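# Move the blue carton from wall shelf to desk

## Task

Pull the blue carton out of the line of cartons on the wall shelf and set it down on the desk. Every brown carton has to stay exactly where it was, neither slid nor rotated. The robot must not tip over or be left leaning, or the attempt fails. The carton has to rest on the desk on its own, not only because the robot is still holding it. At the end, open the gripper and back the robot away.

## Robot and tools

ROBOT. A Hello Robot Stretch 4 in simulation: an omni-wheel base, a lift carriage that travels up a vertical mast, a single arm that telescopes straight out, a three-joint wrist (yaw, pitch, roll) and a two-finger gripper. It stands about 1.6 m tall; the base rim lies within 0.23 m of the base origin. A loose object may occasionally get nudged by something outside the robot's control.

FRAMES. Base frame: origin on the floor below the base centre, x ahead, y to the left, z upward. hand_pose is reported in this frame and marks a point between the open fingertips; with all wrist joints at 0 its axes line up with the base frame. Its printed position may be slightly wrong. The odometry frame is the base frame as it was when the scene began; base_odometry counts wheel rotation only, so wheel slip looks like motion. Heading runs -3.142 to 3.142, positive leftward.

TOOLS.
execute_actions: arguments "actions" (a list holding one action, or empty to just read state and images) and optional "cameras" (list from head_camera, head_left_camera, head_right_camera, wrist_camera, all; null/omitted/["all"] gives all, [] gives none; an unknown name rejects the call). An action contains "base", "joints", or both, plus optional "pace" and "contact_limits"; alternatively it contains only {"end_of_arm": "enable_torque"}, which reactivates any wrist or gripper motor that shut itself off. All motions in one action begin together and may finish at different moments.
- "base": an object with exactly one key, a relative move from where the base last reported itself: translate_m (metres, -2 to 2, forward positive, no turning), strafe_m (metres, -2 to 2, sideways, left positive), or rotate_rad (radians, -3.2 to 3.2, turn in place, counter-clockwise seen from above positive).
- "joints": an object of absolute targets keyed by joint name, any subset: lift_m 0 to 1.2 m; arm_m 0 to 0.55 m extension; wrist_yaw_rad -1.134 to 4.276 (0 straight ahead, positive leftward, 3.14 stowed back, over 3.4 the arm may interfere); wrist_pitch_rad -1.117 to 4.259 (0 level, 1.57 pointing down); wrist_roll_rad -1.117 to 4.259 (0 keeps fingers level; positive turns the gripper clockwise viewed from behind); gripper_m -0.038 to 0.141 m fingertip gap (negative means fingers pressed together). Done tolerances: lift and arm and gripper 0.004, yaw and roll 0.02, pitch 0.05. Targets outside a joint range are clamped and flagged; other bad values or keys reject the whole call with no motion.
- "pace": "slow", "default", "fast" or "max" (base up to 0.1/0.3/0.4/0.6 m/s and 1/2/3/4 rad/s). Above lift 0.2 base speed is further reduced as the lift rises, down to 0.3 m/s and 1 rad/s at 1.2.
- "contact_limits": {"arm_m": value}, 0 (gentlest) to 0.75 (firmest), default 0.5; how hard the arm may press before halting.
Any single action ends after at most 15 s. A joint or base you omit can still be driving toward an earlier target without its status showing it.

wait: "seconds" 0 to 10; no new command, returns the same state and images.
zoom_image: "camera" and "region" [x0, y0, x1, y1] in pixels of that camera's latest full image, top-left origin, no larger than 504 by 504.
finished_scene: "scene" is the number of the current scene; ends it irreversibly and reports success. Answering without a tool call also ends the run.

RESULTS. base_status and joint_status tell how each motion ended: "done" (for the base, wheels turned the commanded amount even if slipping); "off_target" (stopped short, may still push); "contact_stop_at_<key>" (met resistance, holds there; lift, arm or wheels go slack); "limit_stop_at_<name>", including own_body (self-collision guard; moving away still works) and tilt (lean above 6 degrees, lift/arm/wheels go slack and ignore commands until upright); "torque_fault" (a wrist or gripper motor overloaded and went limp until enable_torque). After such a stop the joint forgets its target. If a result reports a stop, the remaining calls in that reply are skipped. on_its_own lists things you did not command; "held at" there gives the held target, not the position. lidar_m: 12 distances in metres, sectors of 30 degrees starting straight ahead and going counter-clockwise (4th left, 7th rear, 10th right); "-" means nothing seen or closer than 0.25 m; blind to glass, thin legs and much behind. wrist_depth_mm: 7x7 grid of depths 100 to 2000 mm from the top-left, "-" when invalid. turned_by_wheels vs turned_by_imu differing by over about 0.1 rad signals a bump or slip. base_tilt in degrees (forward and right positive), with a constant bias up to 1.5. motor_effort in percent, bracket is the action's peak; positive means toward larger joint values (wheels: positive turns base right). A level gripper with a load shifts wrist_pitch effort away from 0.

CAMERAS. head_camera looks forward and down from the mast top (turn the base to aim it); head_left_camera and head_right_camera are fisheyes beside it, steeper, showing base and arm; wrist_camera looks along the fingers, with fingertips near the image bottom. Calibration lines give K and T_world_to_cam in base-frame metres.

GRIPPING. Command a gap smaller than the carton's width; going further below squeezes harder and pulls the item toward the wrist. Gap readings and "done" do not prove a grasp; with a command of 0 or more, a firm hold shows up in gripper effort. Raise the lift if fingertips jam on a surface.

START. To unfold, send lift_m 0.4 with wrist_yaw_rad 0 in one action. Self-collision stops are likely with pitch below -0.2 while roll is below -0.4 or above 4.

AVOID. Do not drive or rotate with arm_m above 0.2 while holding over 1 kg, especially at fast paces. Avoid strong pushes or pulls with a high gripper or high contact limit; pressing the gripper into things can cause torque faults. Do not knock the brown cartons, drop or slam the blue one, or hit furniture. Before finishing, make sure the carton rests on the desk by itself, open the gripper, and retreat.

Each tool is called after "Call:" as name(argument=value, ...) on one line, values as JSON.

## Session

Call:
execute_actions(actions=[])

Scene clock: 0.00 s.
base_odometry: x=+0.000 y=+0.000 heading=+0.000 (m, m, rad; odometry frame)
turned_by_wheels: +0.000 (rad since the last result)
turned_by_imu: +0.000 (rad since the last result)
base_tilt: forward=-0.9 right=+0.2 (deg)
lidar_m: 2.27 1.97 1.96 1.39 1.18 1.18 2.06 1.74 1.35 1.59 2.48 2.48
base_status: not commanded
joint_positions: lift_m=+0.268 arm_m=+0.002 wrist_yaw_rad=+3.109 wrist_pitch_rad=+0.008 wrist_roll_rad=+0.015 gripper_m=+0.057
joint_status: not commanded
motor_effort: lift_m=+19 arm_m=+0 wrist_yaw_rad=+0 wrist_pitch_rad=-7 wrist_roll_rad=+2 gripper_m=-3 wheel_0=+0 wheel_1=+0 wheel_2=+0 (%)
hand_pose: x=-0.1126 y=+0.0966 z=+0.4438 quat_wxyz=(+0.016, -0.004, +0.008, +1.000) (m; base frame)
wrist_depth_mm: - 138 - - - 1921 1661 / - 137 - - - 1921 1708 / 104 137 245 - - 1921 1308 / 116 137 - - - 1921 1661 / 1576 1921 - - - 1863 1618 / 1576 1808 207 1756 206 1708 1537 / 1229 1078 1098 161 1078 1118 1078
pictures: head_camera, head_left_camera, head_right_camera, wrist_camera
Images, in order (width x height): head_camera 420x560, head_left_camera 420x672, head_right_camera 420x672, wrist_camera 616x392.

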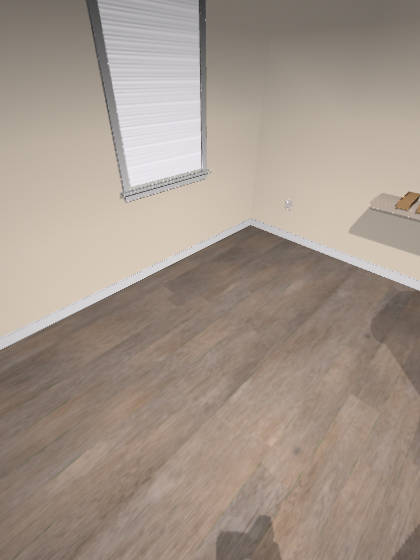

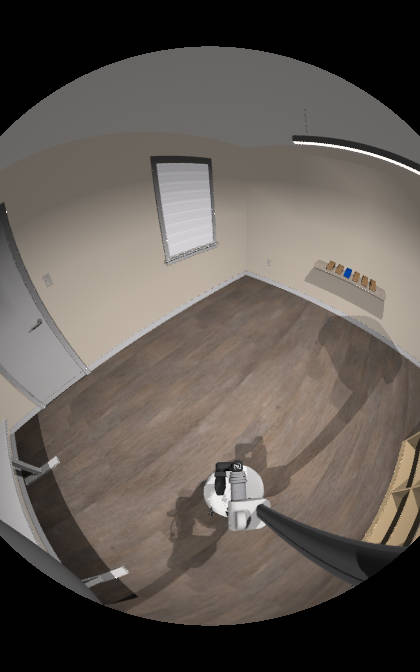

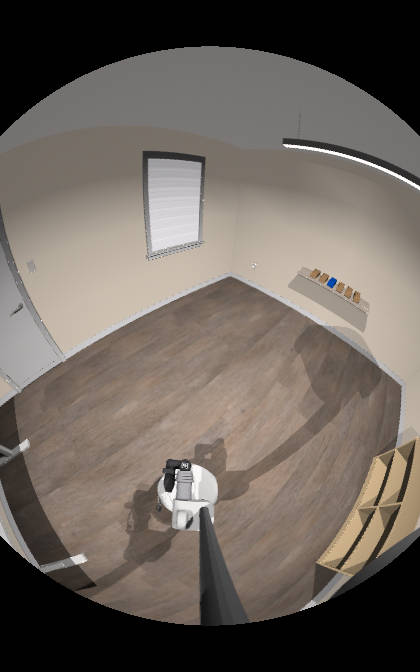

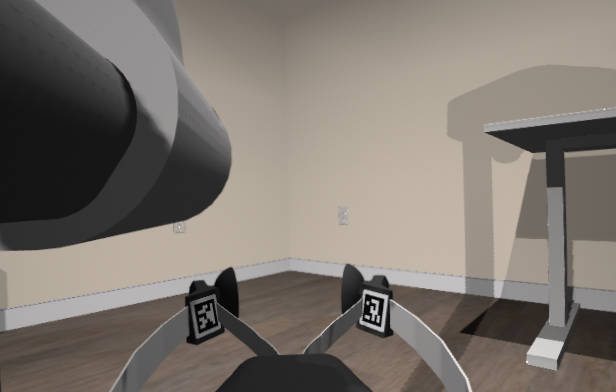

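Call:
execute_actions(actions=[{"base":{"rotate_rad":-0.785},"joints":{"lift_m":0.7,"wrist_yaw_rad":0},"pace":"fast"}], cameras=[])

Call:
execute_actions(actions=[{"base":{"translate_m":1.4},"pace":"max"}], cameras=["head_camera","wrist_camera"])

Scene clock: 3.40 s.
base_odometry: x=+0.000 y=+0.000 heading=-0.784 (m, m, rad; odometry frame)
turned_by_wheels: -0.784 (rad since the last result)
turned_by_imu: -0.790 (rad since the last result)
base_tilt: forward=-0.9 right=+0.2 (deg)
lidar_m: 2.46 2.82 2.05 1.97 1.73 1.26 1.17 2.06 1.81 1.37 1.43 2.49
base_status: done
joint_positions: lift_m=+0.700 arm_m=+0.002 wrist_yaw_rad=+0.001 wrist_pitch_rad=+0.008 wrist_roll_rad=+0.015 gripper_m=+0.057
joint_status: all done
motor_effort: lift_m=+22(24) arm_m=+0(0) wrist_yaw_rad=-3(6) wrist_pitch_rad=-7(7) wrist_roll_rad=+2(2) gripper_m=-1(3) wheel_0=+2(10) wheel_1=+5(12) wheel_2=+3(13) (%)
hand_pose: x=+0.4615 y=-0.0872 z=+0.8756 quat_wxyz=(+1.000, +0.008, +0.004, +0.000) (m; base frame)
wrist_depth_mm: - - - - - - - / - - - - - - - / - - - - - - - / - - - - - - - / - - - - - - - / - - 207 - 206 - - / - - 1983 161 1983 - -
pictures: none
No camera images: the call's "cameras" was empty. Leave "cameras" out to get every camera's image.

Scene clock: 8.00 s.
base_odometry: x=+0.991 y=-0.988 heading=-0.784 (m, m, rad; odometry frame)
turned_by_wheels: +0.001 (rad since the last result)
turned_by_imu: +0.001 (rad since the last result)
base_tilt: forward=-0.9 right=+0.2 (deg)
lidar_m: 1.07 1.12 1.90 1.93 2.06 2.74 3.44 2.49 1.42 1.39 1.82 1.13
base_status: done
joint_positions: lift_m=+0.700 arm_m=+0.002 wrist_yaw_rad=+0.000 wrist_pitch_rad=+0.008 wrist_roll_rad=+0.015 gripper_m=+0.057
joint_status: not commanded
motor_effort: lift_m=+22(23) arm_m=+0(0) wrist_yaw_rad=-1(3) wrist_pitch_rad=-7(7) wrist_roll_rad=+1(2) gripper_m=-4(1) wheel_0=+3(8) wheel_1=+6(13) wheel_2=-1(17) (%)
hand_pose: x=+0.4614 y=-0.0874 z=+0.8757 quat_wxyz=(+1.000, +0.008, +0.004, +0.000) (m; base frame)
wrist_depth_mm: 1118 1118 1118 1118 1138 1160 1182 / 1118 1138 1118 1182 1160 1182 1160 / 1098 1118 1118 1138 1160 1182 1182 / 1098 1118 1138 1138 1138 1160 1182 / 1098 1060 1042 991 1160 1182 1182 / 878 866 206 878 206 1182 1182 / 1118 1118 1118 161 1138 1160 1182
pictures: head_camera, wrist_camera
camera_calibration (this result's frames):
wrist_camera: T_world_to_cam=[[-0.0480289, -0.998278, -0.0336779, -0.0492728], [0.0160141, 0.0329429, -0.999329, 0.935875], [0.998718, -0.048536, 0.0144043, -0.252482], [0, 0, 0, 1]] pos_world=[0.234804, -0.0922728, 0.937224]
Images, in order (width x height): head_camera 420x560, wrist_camera 616x392.

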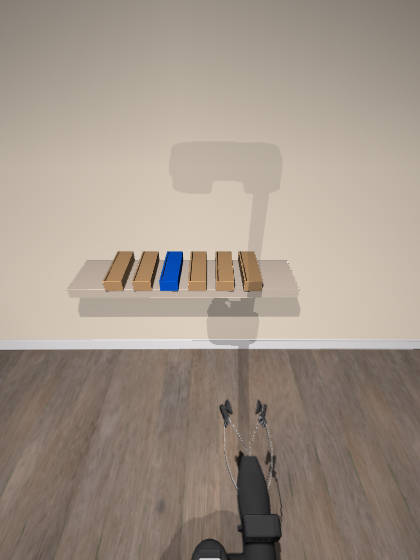

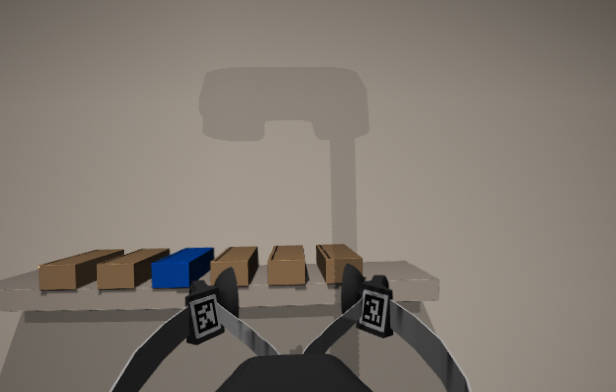

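Call:
execute_actions(actions=[{"base":{"strafe_m":0.29},"joints":{"lift_m":0.61,"gripper_m":0.11,"arm_m":0.1},"pace":"fast"}], cameras=[])

Call:
execute_actions(actions=[{"base":{"translate_m":0.42},"pace":"fast"}], cameras=["head_camera","wrist_camera"])

Scene clock: 10.90 s.
base_odometry: x=+1.196 y=-0.783 heading=-0.783 (m, m, rad; odometry frame)
turned_by_wheels: +0.000 (rad since the last result)
turned_by_imu: +0.000 (rad since the last result)
base_tilt: forward=-1.0 right=+0.2 (deg)
lidar_m: 1.07 1.14 1.72 1.64 1.76 2.40 3.43 2.92 1.74 1.66 1.93 1.13
base_status: done
joint_positions: lift_m=+0.610 arm_m=+0.099 wrist_yaw_rad=+0.000 wrist_pitch_rad=+0.008 wrist_roll_rad=+0.015 gripper_m=+0.110
joint_status: all done
motor_effort: lift_m=+15(19) arm_m=+7(7) wrist_yaw_rad=-2(0) wrist_pitch_rad=-7(7) wrist_roll_rad=+2(2) gripper_m=+0(5) wheel_0=+0(12) wheel_1=+3(12) wheel_2=+0(0) (%)
hand_pose: x=+0.5582 y=-0.0874 z=+0.7862 quat_wxyz=(+1.000, +0.008, +0.004, +0.000) (m; base frame)
wrist_depth_mm: 1025 1025 1025 1042 1042 1078 1060 / 1008 1008 1025 1042 1060 1060 1078 / 1008 1025 1042 1042 1060 1078 1078 / 1008 1008 1025 1042 1042 1078 1078 / 1008 768 768 778 778 798 1078 / 991 1008 1025 1042 200 1060 1078 / 1008 1008 1025 149 1042 1060 1078
pictures: none
No camera images: the call's "cameras" was empty. Leave "cameras" out to get every camera's image.

Scene clock: 13.23 s.
base_odometry: x=+1.493 y=-1.079 heading=-0.783 (m, m, rad; odometry frame)
turned_by_wheels: +0.000 (rad since the last result)
turned_by_imu: +0.001 (rad since the last result)
base_tilt: forward=-1.0 right=+0.2 (deg)
lidar_m: 0.66 0.68 1.29 1.63 1.73 2.41 3.91 2.41 1.75 2.01 0.96 0.70
base_status: done
joint_positions: lift_m=+0.610 arm_m=+0.099 wrist_yaw_rad=+0.000 wrist_pitch_rad=+0.008 wrist_roll_rad=+0.015 gripper_m=+0.110
joint_status: not commanded
motor_effort: lift_m=+16(16) arm_m=+7(7) wrist_yaw_rad=+1(1) wrist_pitch_rad=-5(7) wrist_roll_rad=+1(2) gripper_m=+0(2) wheel_0=+2(8) wheel_1=+5(13) wheel_2=-2(18) (%)
hand_pose: x=+0.5582 y=-0.0874 z=+0.7862 quat_wxyz=(+1.000, +0.008, +0.004, +0.000) (m; base frame)
wrist_depth_mm: 603 609 615 627 627 634 640 / 603 609 615 621 621 634 640 / 597 609 615 615 627 634 640 / 597 603 609 621 627 634 640 / 375 449 462 349 427 404 362 / 340 340 351 351 200 366 368 / 347 351 353 149 627 627 634
pictures: head_camera, wrist_camera
camera_calibration (this result's frames):
wrist_camera: T_world_to_cam=[[-0.0482513, -0.998267, -0.0336804, -0.0475745], [0.0160738, 0.0329392, -0.999328, 0.844891], [0.998706, -0.0487602, 0.0144566, -0.347918], [0, 0, 0, 1]] pos_world=[0.331592, -0.0922867, 0.847751]
Images, in order (width x height): head_camera 420x560, wrist_camera 616x392.

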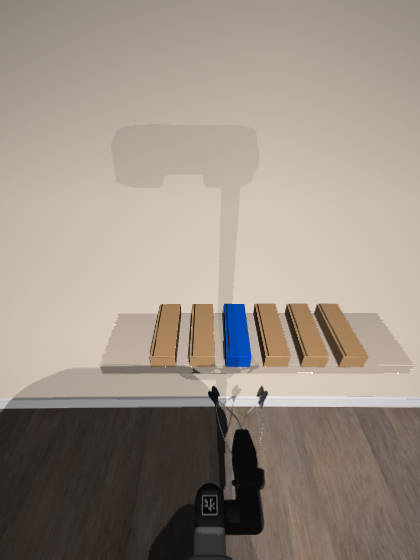

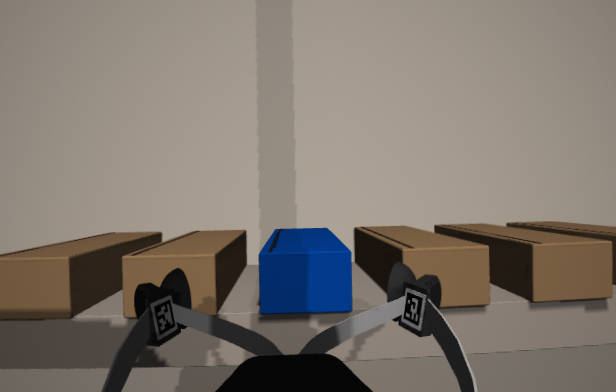

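Call:
execute_actions(actions=[{"base":{"strafe_m":-0.015},"joints":{"lift_m":1.0,"gripper_m":0.097,"wrist_pitch_rad":1.57},"pace":"fast"}], cameras=[])

Scene clock: 17.90 s.
base_odometry: x=+1.483 y=-1.090 heading=-0.783 (m, m, rad; odometry frame)
turned_by_wheels: +0.000 (rad since the last result)
turned_by_imu: +0.001 (rad since the last result)
base_tilt: forward=-0.9 right=+0.2 (deg)
lidar_m: 0.65 0.69 1.29 1.66 1.74 2.41 3.92 2.37 1.72 2.01 1.33 0.69
base_status: done
joint_positions: lift_m=+1.000 arm_m=+0.099 wrist_yaw_rad=+0.000 wrist_pitch_rad=+1.570 wrist_roll_rad=+0.015 gripper_m=+0.097
joint_status: all done
motor_effort: lift_m=+23(27) arm_m=+6(7) wrist_yaw_rad=-2(2) wrist_pitch_rad=+0(7) wrist_roll_rad=+2(2) gripper_m=-1(5) wheel_0=+1(11) wheel_1=-4(13) wheel_2=+0(1) (%)
hand_pose: x=+0.2700 y=-0.0874 z=+0.8894 quat_wxyz=(+0.707, +0.005, +0.707, -0.005) (m; base frame)
wrist_depth_mm: 1098 1098 1098 1138 1138 1160 1160 / 1098 1118 1098 1118 1138 1160 1160 / 1098 1098 1118 1118 1138 1138 1160 / 1078 1098 1118 1118 1138 1138 1160 / 1078 1098 1098 1118 1138 1160 1160 / 1078 1098 891 904 199 1138 1160 / 1098 1098 891 155 1138 1138 1138
pictures: none
No camera images: the call's "cameras" was empty. Leave "cameras" out to get every camera's image.

Call:
execute_actions(actions=[{"base":{"translate_m":0.2},"joints":{"arm_m":0.41,"lift_m":0.97},"pace":"fast"}], cameras=["head_camera","wrist_camera"])

Scene clock: 20.17 s.
base_odometry: x=+1.625 y=-1.231 heading=-0.783 (m, m, rad; odometry frame)
turned_by_wheels: +0.001 (rad since the last result)
turned_by_imu: +0.001 (rad since the last result)
base_tilt: forward=-0.9 right=+0.2 (deg)
lidar_m: 0.46 0.49 1.04 1.67 1.75 2.41 4.14 2.40 1.79 2.01 0.67 0.50
base_status: done
joint_positions: lift_m=+0.970 arm_m=+0.409 wrist_yaw_rad=+0.000 wrist_pitch_rad=+1.570 wrist_roll_rad=+0.015 gripper_m=+0.097
joint_status: all done
motor_effort: lift_m=+15(20) arm_m=+6(9) wrist_yaw_rad=-2(2) wrist_pitch_rad=-2(2) wrist_roll_rad=+1(2) gripper_m=-3(0) wheel_0=+1(7) wheel_1=+6(9) wheel_2=+0(14) (%)
hand_pose: x=+0.5800 y=-0.0874 z=+0.8600 quat_wxyz=(+0.707, +0.005, +0.707, -0.005) (m; base frame)
wrist_depth_mm: 239 238 241 244 245 246 262 / 303 287 300 294 300 300 304 / 309 286 312 293 304 301 309 / 309 286 309 293 307 298 312 / 309 285 304 290 310 298 309 / 304 283 287 290 198 298 307 / 309 283 314 155 314 298 306
pictures: head_camera, wrist_camera
camera_calibration (this result's frames):
wrist_camera: T_world_to_cam=[[-0.033921, -0.998273, 0.0479612, -0.122565], [-0.99915, 0.0327487, -0.025021, 0.669247], [0.0234071, -0.0487692, -0.998536, 1.06613], [0, 0, 0, 1]] pos_world=[0.639566, -0.0922761, 1.0872]
Images, in order (width x height): head_camera 420x560, wrist_camera 616x392.

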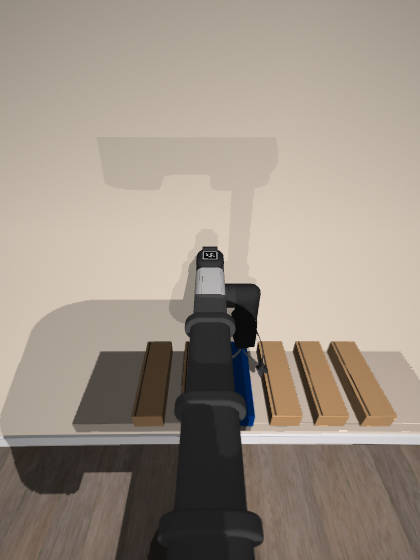

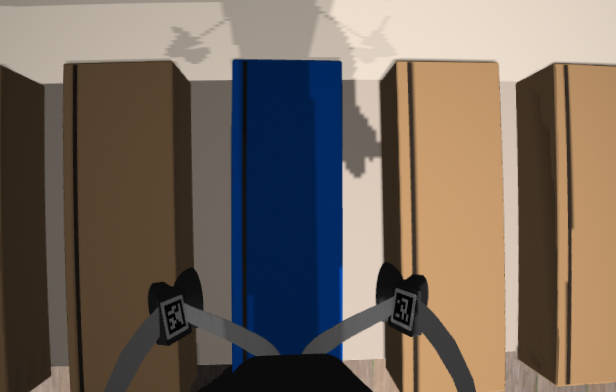

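Call:
execute_actions(actions=[{"joints":{"arm_m":0.43,"lift_m":0.915}}], cameras=["wrist_camera"])

Scene clock: 22.10 s.
base_odometry: x=+1.625 y=-1.231 heading=-0.783 (m, m, rad; odometry frame)
turned_by_wheels: +0.000 (rad since the last result)
turned_by_imu: +0.000 (rad since the last result)
base_tilt: forward=-0.9 right=+0.2 (deg)
lidar_m: 0.44 0.48 1.06 1.65 1.73 2.41 4.14 2.42 1.79 2.02 0.67 0.48
base_status: not commanded
joint_positions: lift_m=+0.915 arm_m=+0.429 wrist_yaw_rad=+0.000 wrist_pitch_rad=+1.570 wrist_roll_rad=+0.015 gripper_m=+0.097
joint_status: all done
motor_effort: lift_m=+15(15) arm_m=+7(7) wrist_yaw_rad=-1(1) wrist_pitch_rad=-2(1) wrist_roll_rad=+2(1) gripper_m=-2(4) wheel_0=+1(1) wheel_1=+6(6) wheel_2=+0(0) (%)
hand_pose: x=+0.5999 y=-0.0874 z=+0.8050 quat_wxyz=(+0.707, +0.005, +0.707, -0.005) (m; base frame)
wrist_depth_mm: 197 196 198 200 202 202 215 / 230 232 236 238 270 244 276 / 229 232 236 237 297 243 286 / 229 231 236 237 297 241 266 / 229 231 235 236 296 242 265 / 229 229 234 236 198 242 264 / 228 230 262 156 294 240 264
pictures: wrist_camera
camera_calibration (this result's frames):
wrist_camera: T_world_to_cam=[[-0.0339198, -0.998273, 0.0479691, -0.119261], [-0.999156, 0.0327586, -0.0247903, 0.68757], [0.023176, -0.0487694, -0.998541, 1.01093], [0, 0, 0, 1]] pos_world=[0.659515, -0.0922767, 1.03222]
Images, in order (width x height): wrist_camera 616x392.

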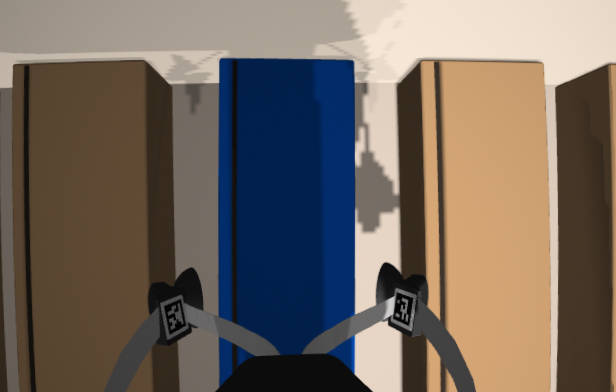

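Call:
execute_actions(actions=[{"joints":{"lift_m":0.88},"pace":"slow"}], cameras=["wrist_camera"])

Call:
execute_actions(actions=[{"joints":{"gripper_m":0.03}}], cameras=[])

Call:
execute_actions(actions=[{"joints":{"lift_m":0.98}}], cameras=["wrist_camera","head_camera"])

Scene clock: 23.97 s.
base_odometry: x=+1.625 y=-1.231 heading=-0.783 (m, m, rad; odometry frame)
turned_by_wheels: +0.000 (rad since the last result)
turned_by_imu: +0.000 (rad since the last result)
base_tilt: forward=-0.9 right=+0.1 (deg)
lidar_m: 0.46 0.49 1.03 1.67 1.75 2.42 4.15 2.40 1.82 2.01 0.67 0.50
base_status: not commanded
joint_positions: lift_m=+0.880 arm_m=+0.429 wrist_yaw_rad=+0.000 wrist_pitch_rad=+1.570 wrist_roll_rad=+0.015 gripper_m=+0.097
joint_status: all done
motor_effort: lift_m=+15(16) arm_m=+7(7) wrist_yaw_rad=-2(2) wrist_pitch_rad=-1(0) wrist_roll_rad=+2(2) gripper_m=-2(1) wheel_0=+1(1) wheel_1=+6(6) wheel_2=+0(0) (%)
hand_pose: x=+0.5999 y=-0.0874 z=+0.7701 quat_wxyz=(+0.707, +0.005, +0.707, -0.005) (m; base frame)
wrist_depth_mm: 194 196 198 202 202 202 206 / 196 212 201 203 253 208 210 / 195 211 201 202 262 207 209 / 195 210 201 202 260 207 209 / 195 208 200 202 260 207 208 / 195 195 199 201 198 206 208 / 194 195 198 155 260 206 207
pictures: wrist_camera
camera_calibration (this result's frames):
wrist_camera: T_world_to_cam=[[-0.0339199, -0.998273, 0.0479691, -0.117583], [-0.999156, 0.0327586, -0.0247901, 0.686704], [0.0231759, -0.0487694, -0.998541, 0.976002], [0, 0, 0, 1]] pos_world=[0.659516, -0.0922767, 0.997242]
Images, in order (width x height): wrist_camera 616x392.

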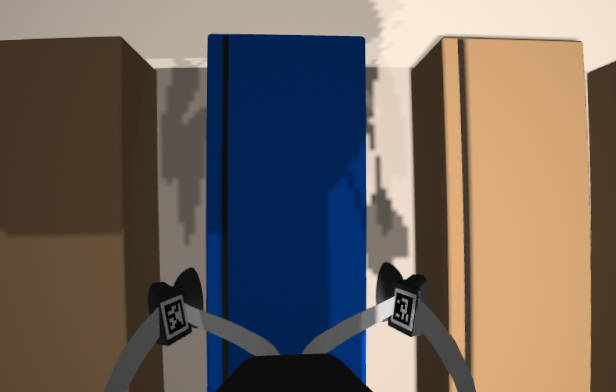

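Scene clock: 25.47 s.
base_odometry: x=+1.625 y=-1.231 heading=-0.783 (m, m, rad; odometry frame)
turned_by_wheels: +0.000 (rad since the last result)
turned_by_imu: +0.000 (rad since the last result)
base_tilt: forward=-0.9 right=+0.1 (deg)
lidar_m: 0.46 0.48 1.03 1.65 1.72 2.41 4.16 2.39 1.79 2.01 0.67 0.50
base_status: not commanded
joint_positions: lift_m=+0.880 arm_m=+0.429 wrist_yaw_rad=+0.000 wrist_pitch_rad=+1.570 wrist_roll_rad=+0.015 gripper_m=+0.031
joint_status: all done
motor_effort: lift_m=+15(15) arm_m=+7(7) wrist_yaw_rad=-1(2) wrist_pitch_rad=-2(0) wrist_roll_rad=+2(2) gripper_m=-25(24) wheel_0=+1(1) wheel_1=+6(6) wheel_2=+0(0) (%)
hand_pose: x=+0.5999 y=-0.0874 z=+0.7701 quat_wxyz=(+0.707, +0.005, +0.707, -0.005) (m; base frame)
wrist_depth_mm: 194 196 185 186 189 202 205 / 196 211 185 186 243 208 209 / 196 211 184 185 245 207 209 / 195 209 183 185 248 207 209 / 195 207 183 185 250 206 208 / 194 196 182 185 186 206 207 / 194 196 182 183 251 204 207
pictures: none
No camera images: the call's "cameras" was empty. Leave "cameras" out to get every camera's image.

Scene clock: 26.90 s.
base_odometry: x=+1.625 y=-1.231 heading=-0.783 (m, m, rad; odometry frame)
turned_by_wheels: +0.000 (rad since the last result)
turned_by_imu: +0.000 (rad since the last result)
base_tilt: forward=-0.9 right=+0.2 (deg)
lidar_m: 0.45 0.49 1.04 1.67 1.75 2.42 4.14 2.40 1.80 2.01 0.68 0.49
base_status: not commanded
joint_positions: lift_m=+0.980 arm_m=+0.429 wrist_yaw_rad=+0.000 wrist_pitch_rad=+1.570 wrist_roll_rad=+0.015 gripper_m=+0.031
joint_status: all done
motor_effort: lift_m=+23(21) arm_m=+7(7) wrist_yaw_rad=+1(1) wrist_pitch_rad=+1(1) wrist_roll_rad=+2(2) gripper_m=-22(24) wheel_0=+1(1) wheel_1=+6(6) wheel_2=+0(0) (%)
hand_pose: x=+0.5999 y=-0.0874 z=+0.8694 quat_wxyz=(+0.707, +0.005, +0.707, -0.005) (m; base frame)
wrist_depth_mm: 196 196 185 186 189 202 215 / 281 287 185 186 276 304 303 / 329 296 185 186 304 309 314 / 327 294 183 185 306 307 314 / 325 294 183 185 306 307 314 / 320 293 182 185 186 307 314 / 317 293 182 183 304 307 310
pictures: head_camera, wrist_camera
camera_calibration (this result's frames):
wrist_camera: T_world_to_cam=[[-0.0339202, -0.998273, 0.0479691, -0.122347], [-0.999156, 0.032759, -0.0247903, 0.689169], [0.023176, -0.0487695, -0.998541, 1.07518], [0, 0, 0, 1]] pos_world=[0.659519, -0.0922767, 1.09656]
Images, in order (width x height): head_camera 420x560, wrist_camera 616x392.

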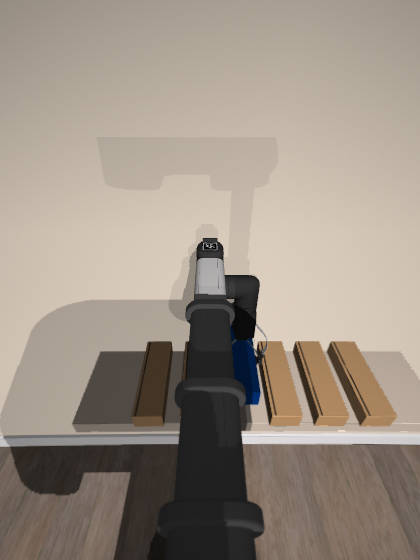

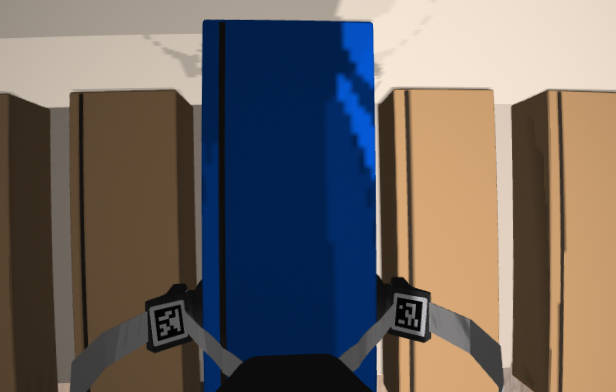

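Call:
execute_actions(actions=[{"base":{"translate_m":-2.0},"joints":{"arm_m":0.15,"lift_m":1.1},"pace":"fast"}], cameras=[])

Call:
execute_actions(actions=[{"base":{"rotate_rad":3.14}}], cameras=["head_camera","head_left_camera"])

Scene clock: 34.67 s.
base_odometry: x=+0.207 y=+0.180 heading=-0.783 (m, m, rad; odometry frame)
turned_by_wheels: +0.000 (rad since the last result)
turned_by_imu: +0.002 (rad since the last result)
base_tilt: forward=-1.0 right=+0.2 (deg)
lidar_m: 0.25 2.38 1.78 1.70 1.71 1.26 1.21 1.27 2.12 1.64 1.71 0.25
base_status: done
joint_positions: lift_m=+1.100 arm_m=+0.151 wrist_yaw_rad=+0.000 wrist_pitch_rad=+1.570 wrist_roll_rad=+0.015 gripper_m=+0.031
joint_status: all done
motor_effort: lift_m=+23(25) arm_m=-6(8) wrist_yaw_rad=+0(2) wrist_pitch_rad=-1(1) wrist_roll_rad=+2(2) gripper_m=-25(28) wheel_0=-3(8) wheel_1=-6(12) wheel_2=+2(17) (%)
hand_pose: x=+0.3222 y=-0.0874 z=+0.9894 quat_wxyz=(+0.707, +0.005, +0.707, -0.005) (m; base frame)
wrist_depth_mm: 1182 1182 1229 187 1255 1255 1281 / 1182 1205 185 186 1255 1255 1255 / 1182 1205 184 186 1229 1255 1255 / 1205 1229 183 185 1229 1255 1255 / 1205 1182 183 185 1229 1255 1255 / 1160 1205 183 185 185 1229 1281 / 1160 1205 182 184 1205 1255 1229
pictures: none
No camera images: the call's "cameras" was empty. Leave "cameras" out to get every camera's image.

Scene clock: 38.37 s.
base_odometry: x=+0.207 y=+0.180 heading=+2.356 (m, m, rad; odometry frame)
turned_by_wheels: +3.139 (rad since the last result)
turned_by_imu: +3.165 (rad since the last result)
base_tilt: forward=-0.9 right=+0.2 (deg)
lidar_m: 0.25 1.25 2.12 1.65 1.73 2.82 2.72 2.36 1.77 1.70 1.72 0.25
base_status: done
joint_positions: lift_m=+1.100 arm_m=+0.151 wrist_yaw_rad=+0.000 wrist_pitch_rad=+1.570 wrist_roll_rad=+0.015 gripper_m=+0.031
joint_status: not commanded
motor_effort: lift_m=+20(23) arm_m=-6(6) wrist_yaw_rad=+0(1) wrist_pitch_rad=-3(1) wrist_roll_rad=+2(1) gripper_m=-25(21) wheel_0=-3(7) wheel_1=-7(13) wheel_2=-5(8) (%)
hand_pose: x=+0.3223 y=-0.0874 z=+0.9896 quat_wxyz=(+0.707, +0.005, +0.707, -0.005) (m; base frame)
wrist_depth_mm: 1182 1205 1205 187 1229 1255 1255 / 1182 1182 184 186 1255 1281 1281 / 1182 1205 184 185 1255 1255 1255 / 1205 1205 183 185 1229 1255 1255 / 1205 1205 183 185 1255 1281 1281 / 1160 1182 183 185 186 1255 1255 / 1182 1205 182 183 1205 1229 1255
pictures: head_camera, head_left_camera
Images, in order (width x height): head_camera 420x560, head_left_camera 420x672.

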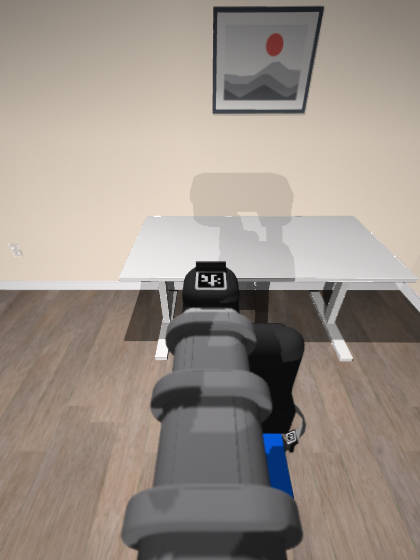

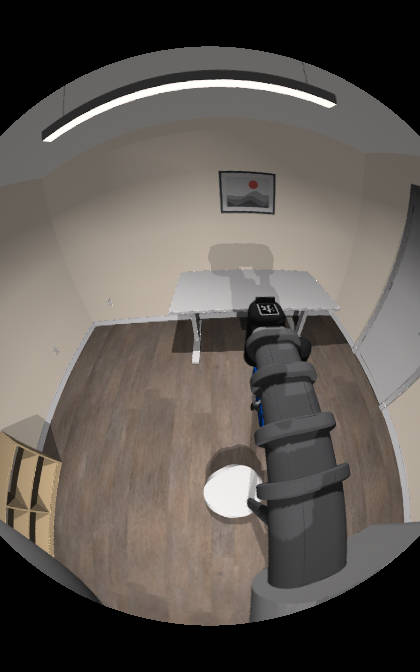

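Call:
execute_actions(actions=[{"base":{"translate_m":0.8},"joints":{"arm_m":0.5,"lift_m":0.95},"pace":"fast"}], cameras=["head_camera"])

Scene clock: 42.80 s.
base_odometry: x=-0.358 y=+0.746 heading=+2.356 (m, m, rad; odometry frame)
turned_by_wheels: +0.000 (rad since the last result)
turned_by_imu: +0.001 (rad since the last result)
base_tilt: forward=-0.9 right=+0.1 (deg)
lidar_m: 0.41 0.44 0.59 2.02 1.84 2.40 3.59 2.42 1.77 1.64 0.60 0.43
base_status: done
joint_positions: lift_m=+0.950 arm_m=+0.499 wrist_yaw_rad=+0.000 wrist_pitch_rad=+1.570 wrist_roll_rad=+0.015 gripper_m=+0.031
joint_status: all done
motor_effort: lift_m=+16(18) arm_m=+6(8) wrist_yaw_rad=+0(2) wrist_pitch_rad=-1(1) wrist_roll_rad=+2(2) gripper_m=-24(25) wheel_0=+2(9) wheel_1=+7(10) wheel_2=-3(16) (%)
hand_pose: x=+0.6700 y=-0.0874 z=+0.8400 quat_wxyz=(+0.707, +0.005, +0.707, -0.005) (m; base frame)
wrist_depth_mm: 334 340 342 187 351 353 357 / 332 338 184 186 351 353 357 / 332 336 184 186 349 353 359 / 334 334 184 185 347 353 355 / 332 336 183 185 347 351 355 / 332 336 182 184 186 351 351 / 330 334 182 183 345 349 355
pictures: head_camera
Images, in order (width x height): head_camera 420x560.

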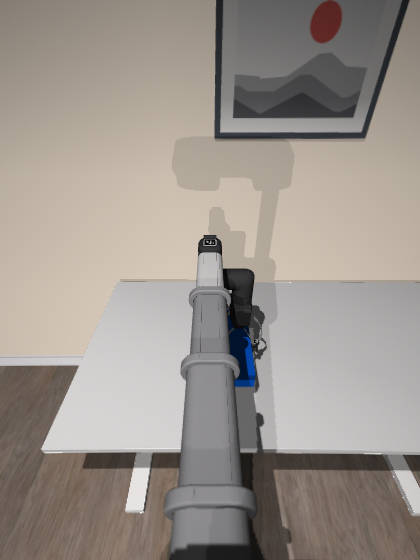

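Column 5 read 260 at grasp; needs 0.087 lower.

Call:
execute_actions(actions=[{"joints":{"lift_m":0.86}}], cameras=[])

Call:
execute_actions(actions=[{"joints":{"gripper_m":0.12},"pace":"slow"}], cameras=[])

Call:
execute_actions(actions=[{"joints":{"lift_m":0.98},"pace":"fast"}], cameras=[])

Call:
execute_actions(actions=[{"base":{"translate_m":-0.2},"joints":{"arm_m":0.1},"pace":"fast"}], cameras=["head_camera"])

Scene clock: 45.33 s.
base_odometry: x=-0.358 y=+0.746 heading=+2.356 (m, m, rad; odometry frame)
turned_by_wheels: +0.000 (rad since the last result)
turned_by_imu: +0.000 (rad since the last result)
base_tilt: forward=-0.9 right=+0.1 (deg)
lidar_m: 0.41 0.43 0.58 2.01 1.85 2.40 3.58 2.44 1.76 1.64 0.58 0.45
base_status: not commanded
joint_positions: lift_m=+0.860 arm_m=+0.499 wrist_yaw_rad=+0.000 wrist_pitch_rad=+1.570 wrist_roll_rad=+0.015 gripper_m=+0.031
joint_status: all done
motor_effort: lift_m=+16(15) arm_m=+7(6) wrist_yaw_rad=+0(2) wrist_pitch_rad=-2(2) wrist_roll_rad=+2(2) gripper_m=-23(24) wheel_0=+2(2) wheel_1=+7(7) wheel_2=-3(3) (%)
hand_pose: x=+0.6700 y=-0.0874 z=+0.7500 quat_wxyz=(+0.707, +0.005, +0.707, -0.005) (m; base frame)
wrist_depth_mm: 247 251 252 187 258 262 264 / 247 250 185 186 257 260 265 / 247 249 184 185 257 259 263 / 246 249 184 185 257 259 263 / 246 248 183 185 257 259 262 / 245 246 182 184 186 259 262 / 244 248 182 183 255 258 262
pictures: none
No camera images: the call's "cameras" was empty. Leave "cameras" out to get every camera's image.

Scene clock: 49.00 s.
base_odometry: x=-0.358 y=+0.746 heading=+2.356 (m, m, rad; odometry frame)
turned_by_wheels: +0.000 (rad since the last result)
turned_by_imu: +0.001 (rad since the last result)
base_tilt: forward=-0.9 right=+0.2 (deg)
lidar_m: 0.41 0.43 0.61 2.02 1.85 2.40 3.60 2.42 1.76 1.64 0.56 0.43
base_status: not commanded
joint_positions: lift_m=+0.860 arm_m=+0.499 wrist_yaw_rad=+0.000 wrist_pitch_rad=+1.570 wrist_roll_rad=+0.015 gripper_m=+0.120
joint_status: all done
motor_effort: lift_m=+16(15) arm_m=+6(6) wrist_yaw_rad=-3(1) wrist_pitch_rad=-1(3) wrist_roll_rad=+2(2) gripper_m=-3(22) wheel_0=+2(2) wheel_1=+7(7) wheel_2=-3(3) (%)
hand_pose: x=+0.6699 y=-0.0874 z=+0.7500 quat_wxyz=(+0.707, +0.005, +0.707, -0.005) (m; base frame)
wrist_depth_mm: 247 249 252 254 258 262 265 / 247 250 196 198 258 262 263 / 246 249 196 197 257 260 263 / 246 249 195 197 257 260 262 / 245 249 195 196 256 259 262 / 245 211 195 196 198 259 263 / 244 247 221 143 256 259 262
pictures: none
No camera images: the call's "cameras" was empty. Leave "cameras" out to get every camera's image.

Scene clock: 50.27 s.
base_odometry: x=-0.358 y=+0.746 heading=+2.356 (m, m, rad; odometry frame)
turned_by_wheels: +0.000 (rad since the last result)
turned_by_imu: +0.000 (rad since the last result)
base_tilt: forward=-0.9 right=+0.2 (deg)
lidar_m: 0.41 0.44 0.59 2.02 1.85 2.40 3.60 2.42 1.77 1.64 0.58 0.44
base_status: not commanded
joint_positions: lift_m=+0.980 arm_m=+0.499 wrist_yaw_rad=+0.000 wrist_pitch_rad=+1.570 wrist_roll_rad=+0.015 gripper_m=+0.120
joint_status: all done
motor_effort: lift_m=+23(24) arm_m=+6(6) wrist_yaw_rad=+0(2) wrist_pitch_rad=-3(2) wrist_roll_rad=+2(2) gripper_m=-3(0) wheel_0=+2(2) wheel_1=+7(7) wheel_2=-3(3) (%)
hand_pose: x=+0.6699 y=-0.0874 z=+0.8694 quat_wxyz=(+0.707, +0.005, +0.707, -0.005) (m; base frame)
wrist_depth_mm: 364 368 373 377 379 387 389 / 362 366 370 375 382 382 389 / 362 366 370 319 379 382 389 / 362 366 366 317 377 382 387 / 362 366 368 317 377 382 387 / 362 210 312 317 200 382 384 / 359 364 366 143 377 382 384
pictures: none
No camera images: the call's "cameras" was empty. Leave "cameras" out to get every camera's image.

Scene clock: 52.17 s.
base_odometry: x=-0.217 y=+0.604 heading=+2.356 (m, m, rad; odometry frame)
turned_by_wheels: -0.001 (rad since the last result)
turned_by_imu: +0.000 (rad since the last result)
base_tilt: forward=-1.0 right=+0.1 (deg)
lidar_m: 0.61 0.64 2.01 2.03 1.76 2.41 3.38 2.37 1.78 1.63 0.89 0.64
base_status: done
joint_positions: lift_m=+0.980 arm_m=+0.101 wrist_yaw_rad=+0.000 wrist_pitch_rad=+1.570 wrist_roll_rad=+0.015 gripper_m=+0.120
joint_status: all done
motor_effort: lift_m=+23(23) arm_m=-7(10) wrist_yaw_rad=-1(1) wrist_pitch_rad=-2(3) wrist_roll_rad=+2(2) gripper_m=-2(2) wheel_0=-3(7) wheel_1=-6(10) wheel_2=+2(12) (%)
hand_pose: x=+0.2721 y=-0.0874 z=+0.8694 quat_wxyz=(+0.707, +0.005, +0.707, -0.005) (m; base frame)
wrist_depth_mm: 1060 1078 1118 1118 1118 1138 1138 / 1078 1078 1078 1118 1118 1138 1138 / 1060 1078 1098 1118 1098 1138 1138 / 1060 1078 1098 1118 1118 1138 1138 / 1042 1078 1078 1098 1118 1138 1138 / 1060 211 878 891 200 1118 1160 / 1078 1060 866 143 1118 1138 1138
pictures: head_camera
Images, in order (width x height): head_camera 420x560.

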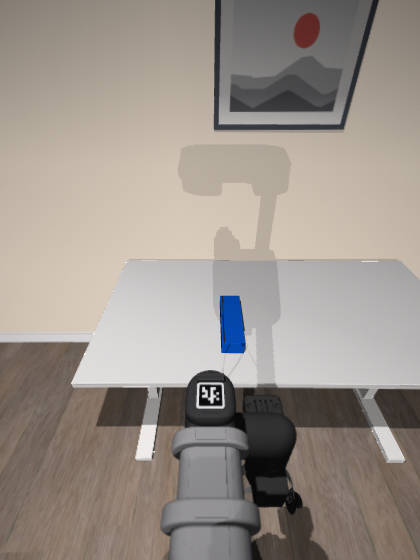

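Call:
finished_scene(scene=1)

The scene is finished: the task was done.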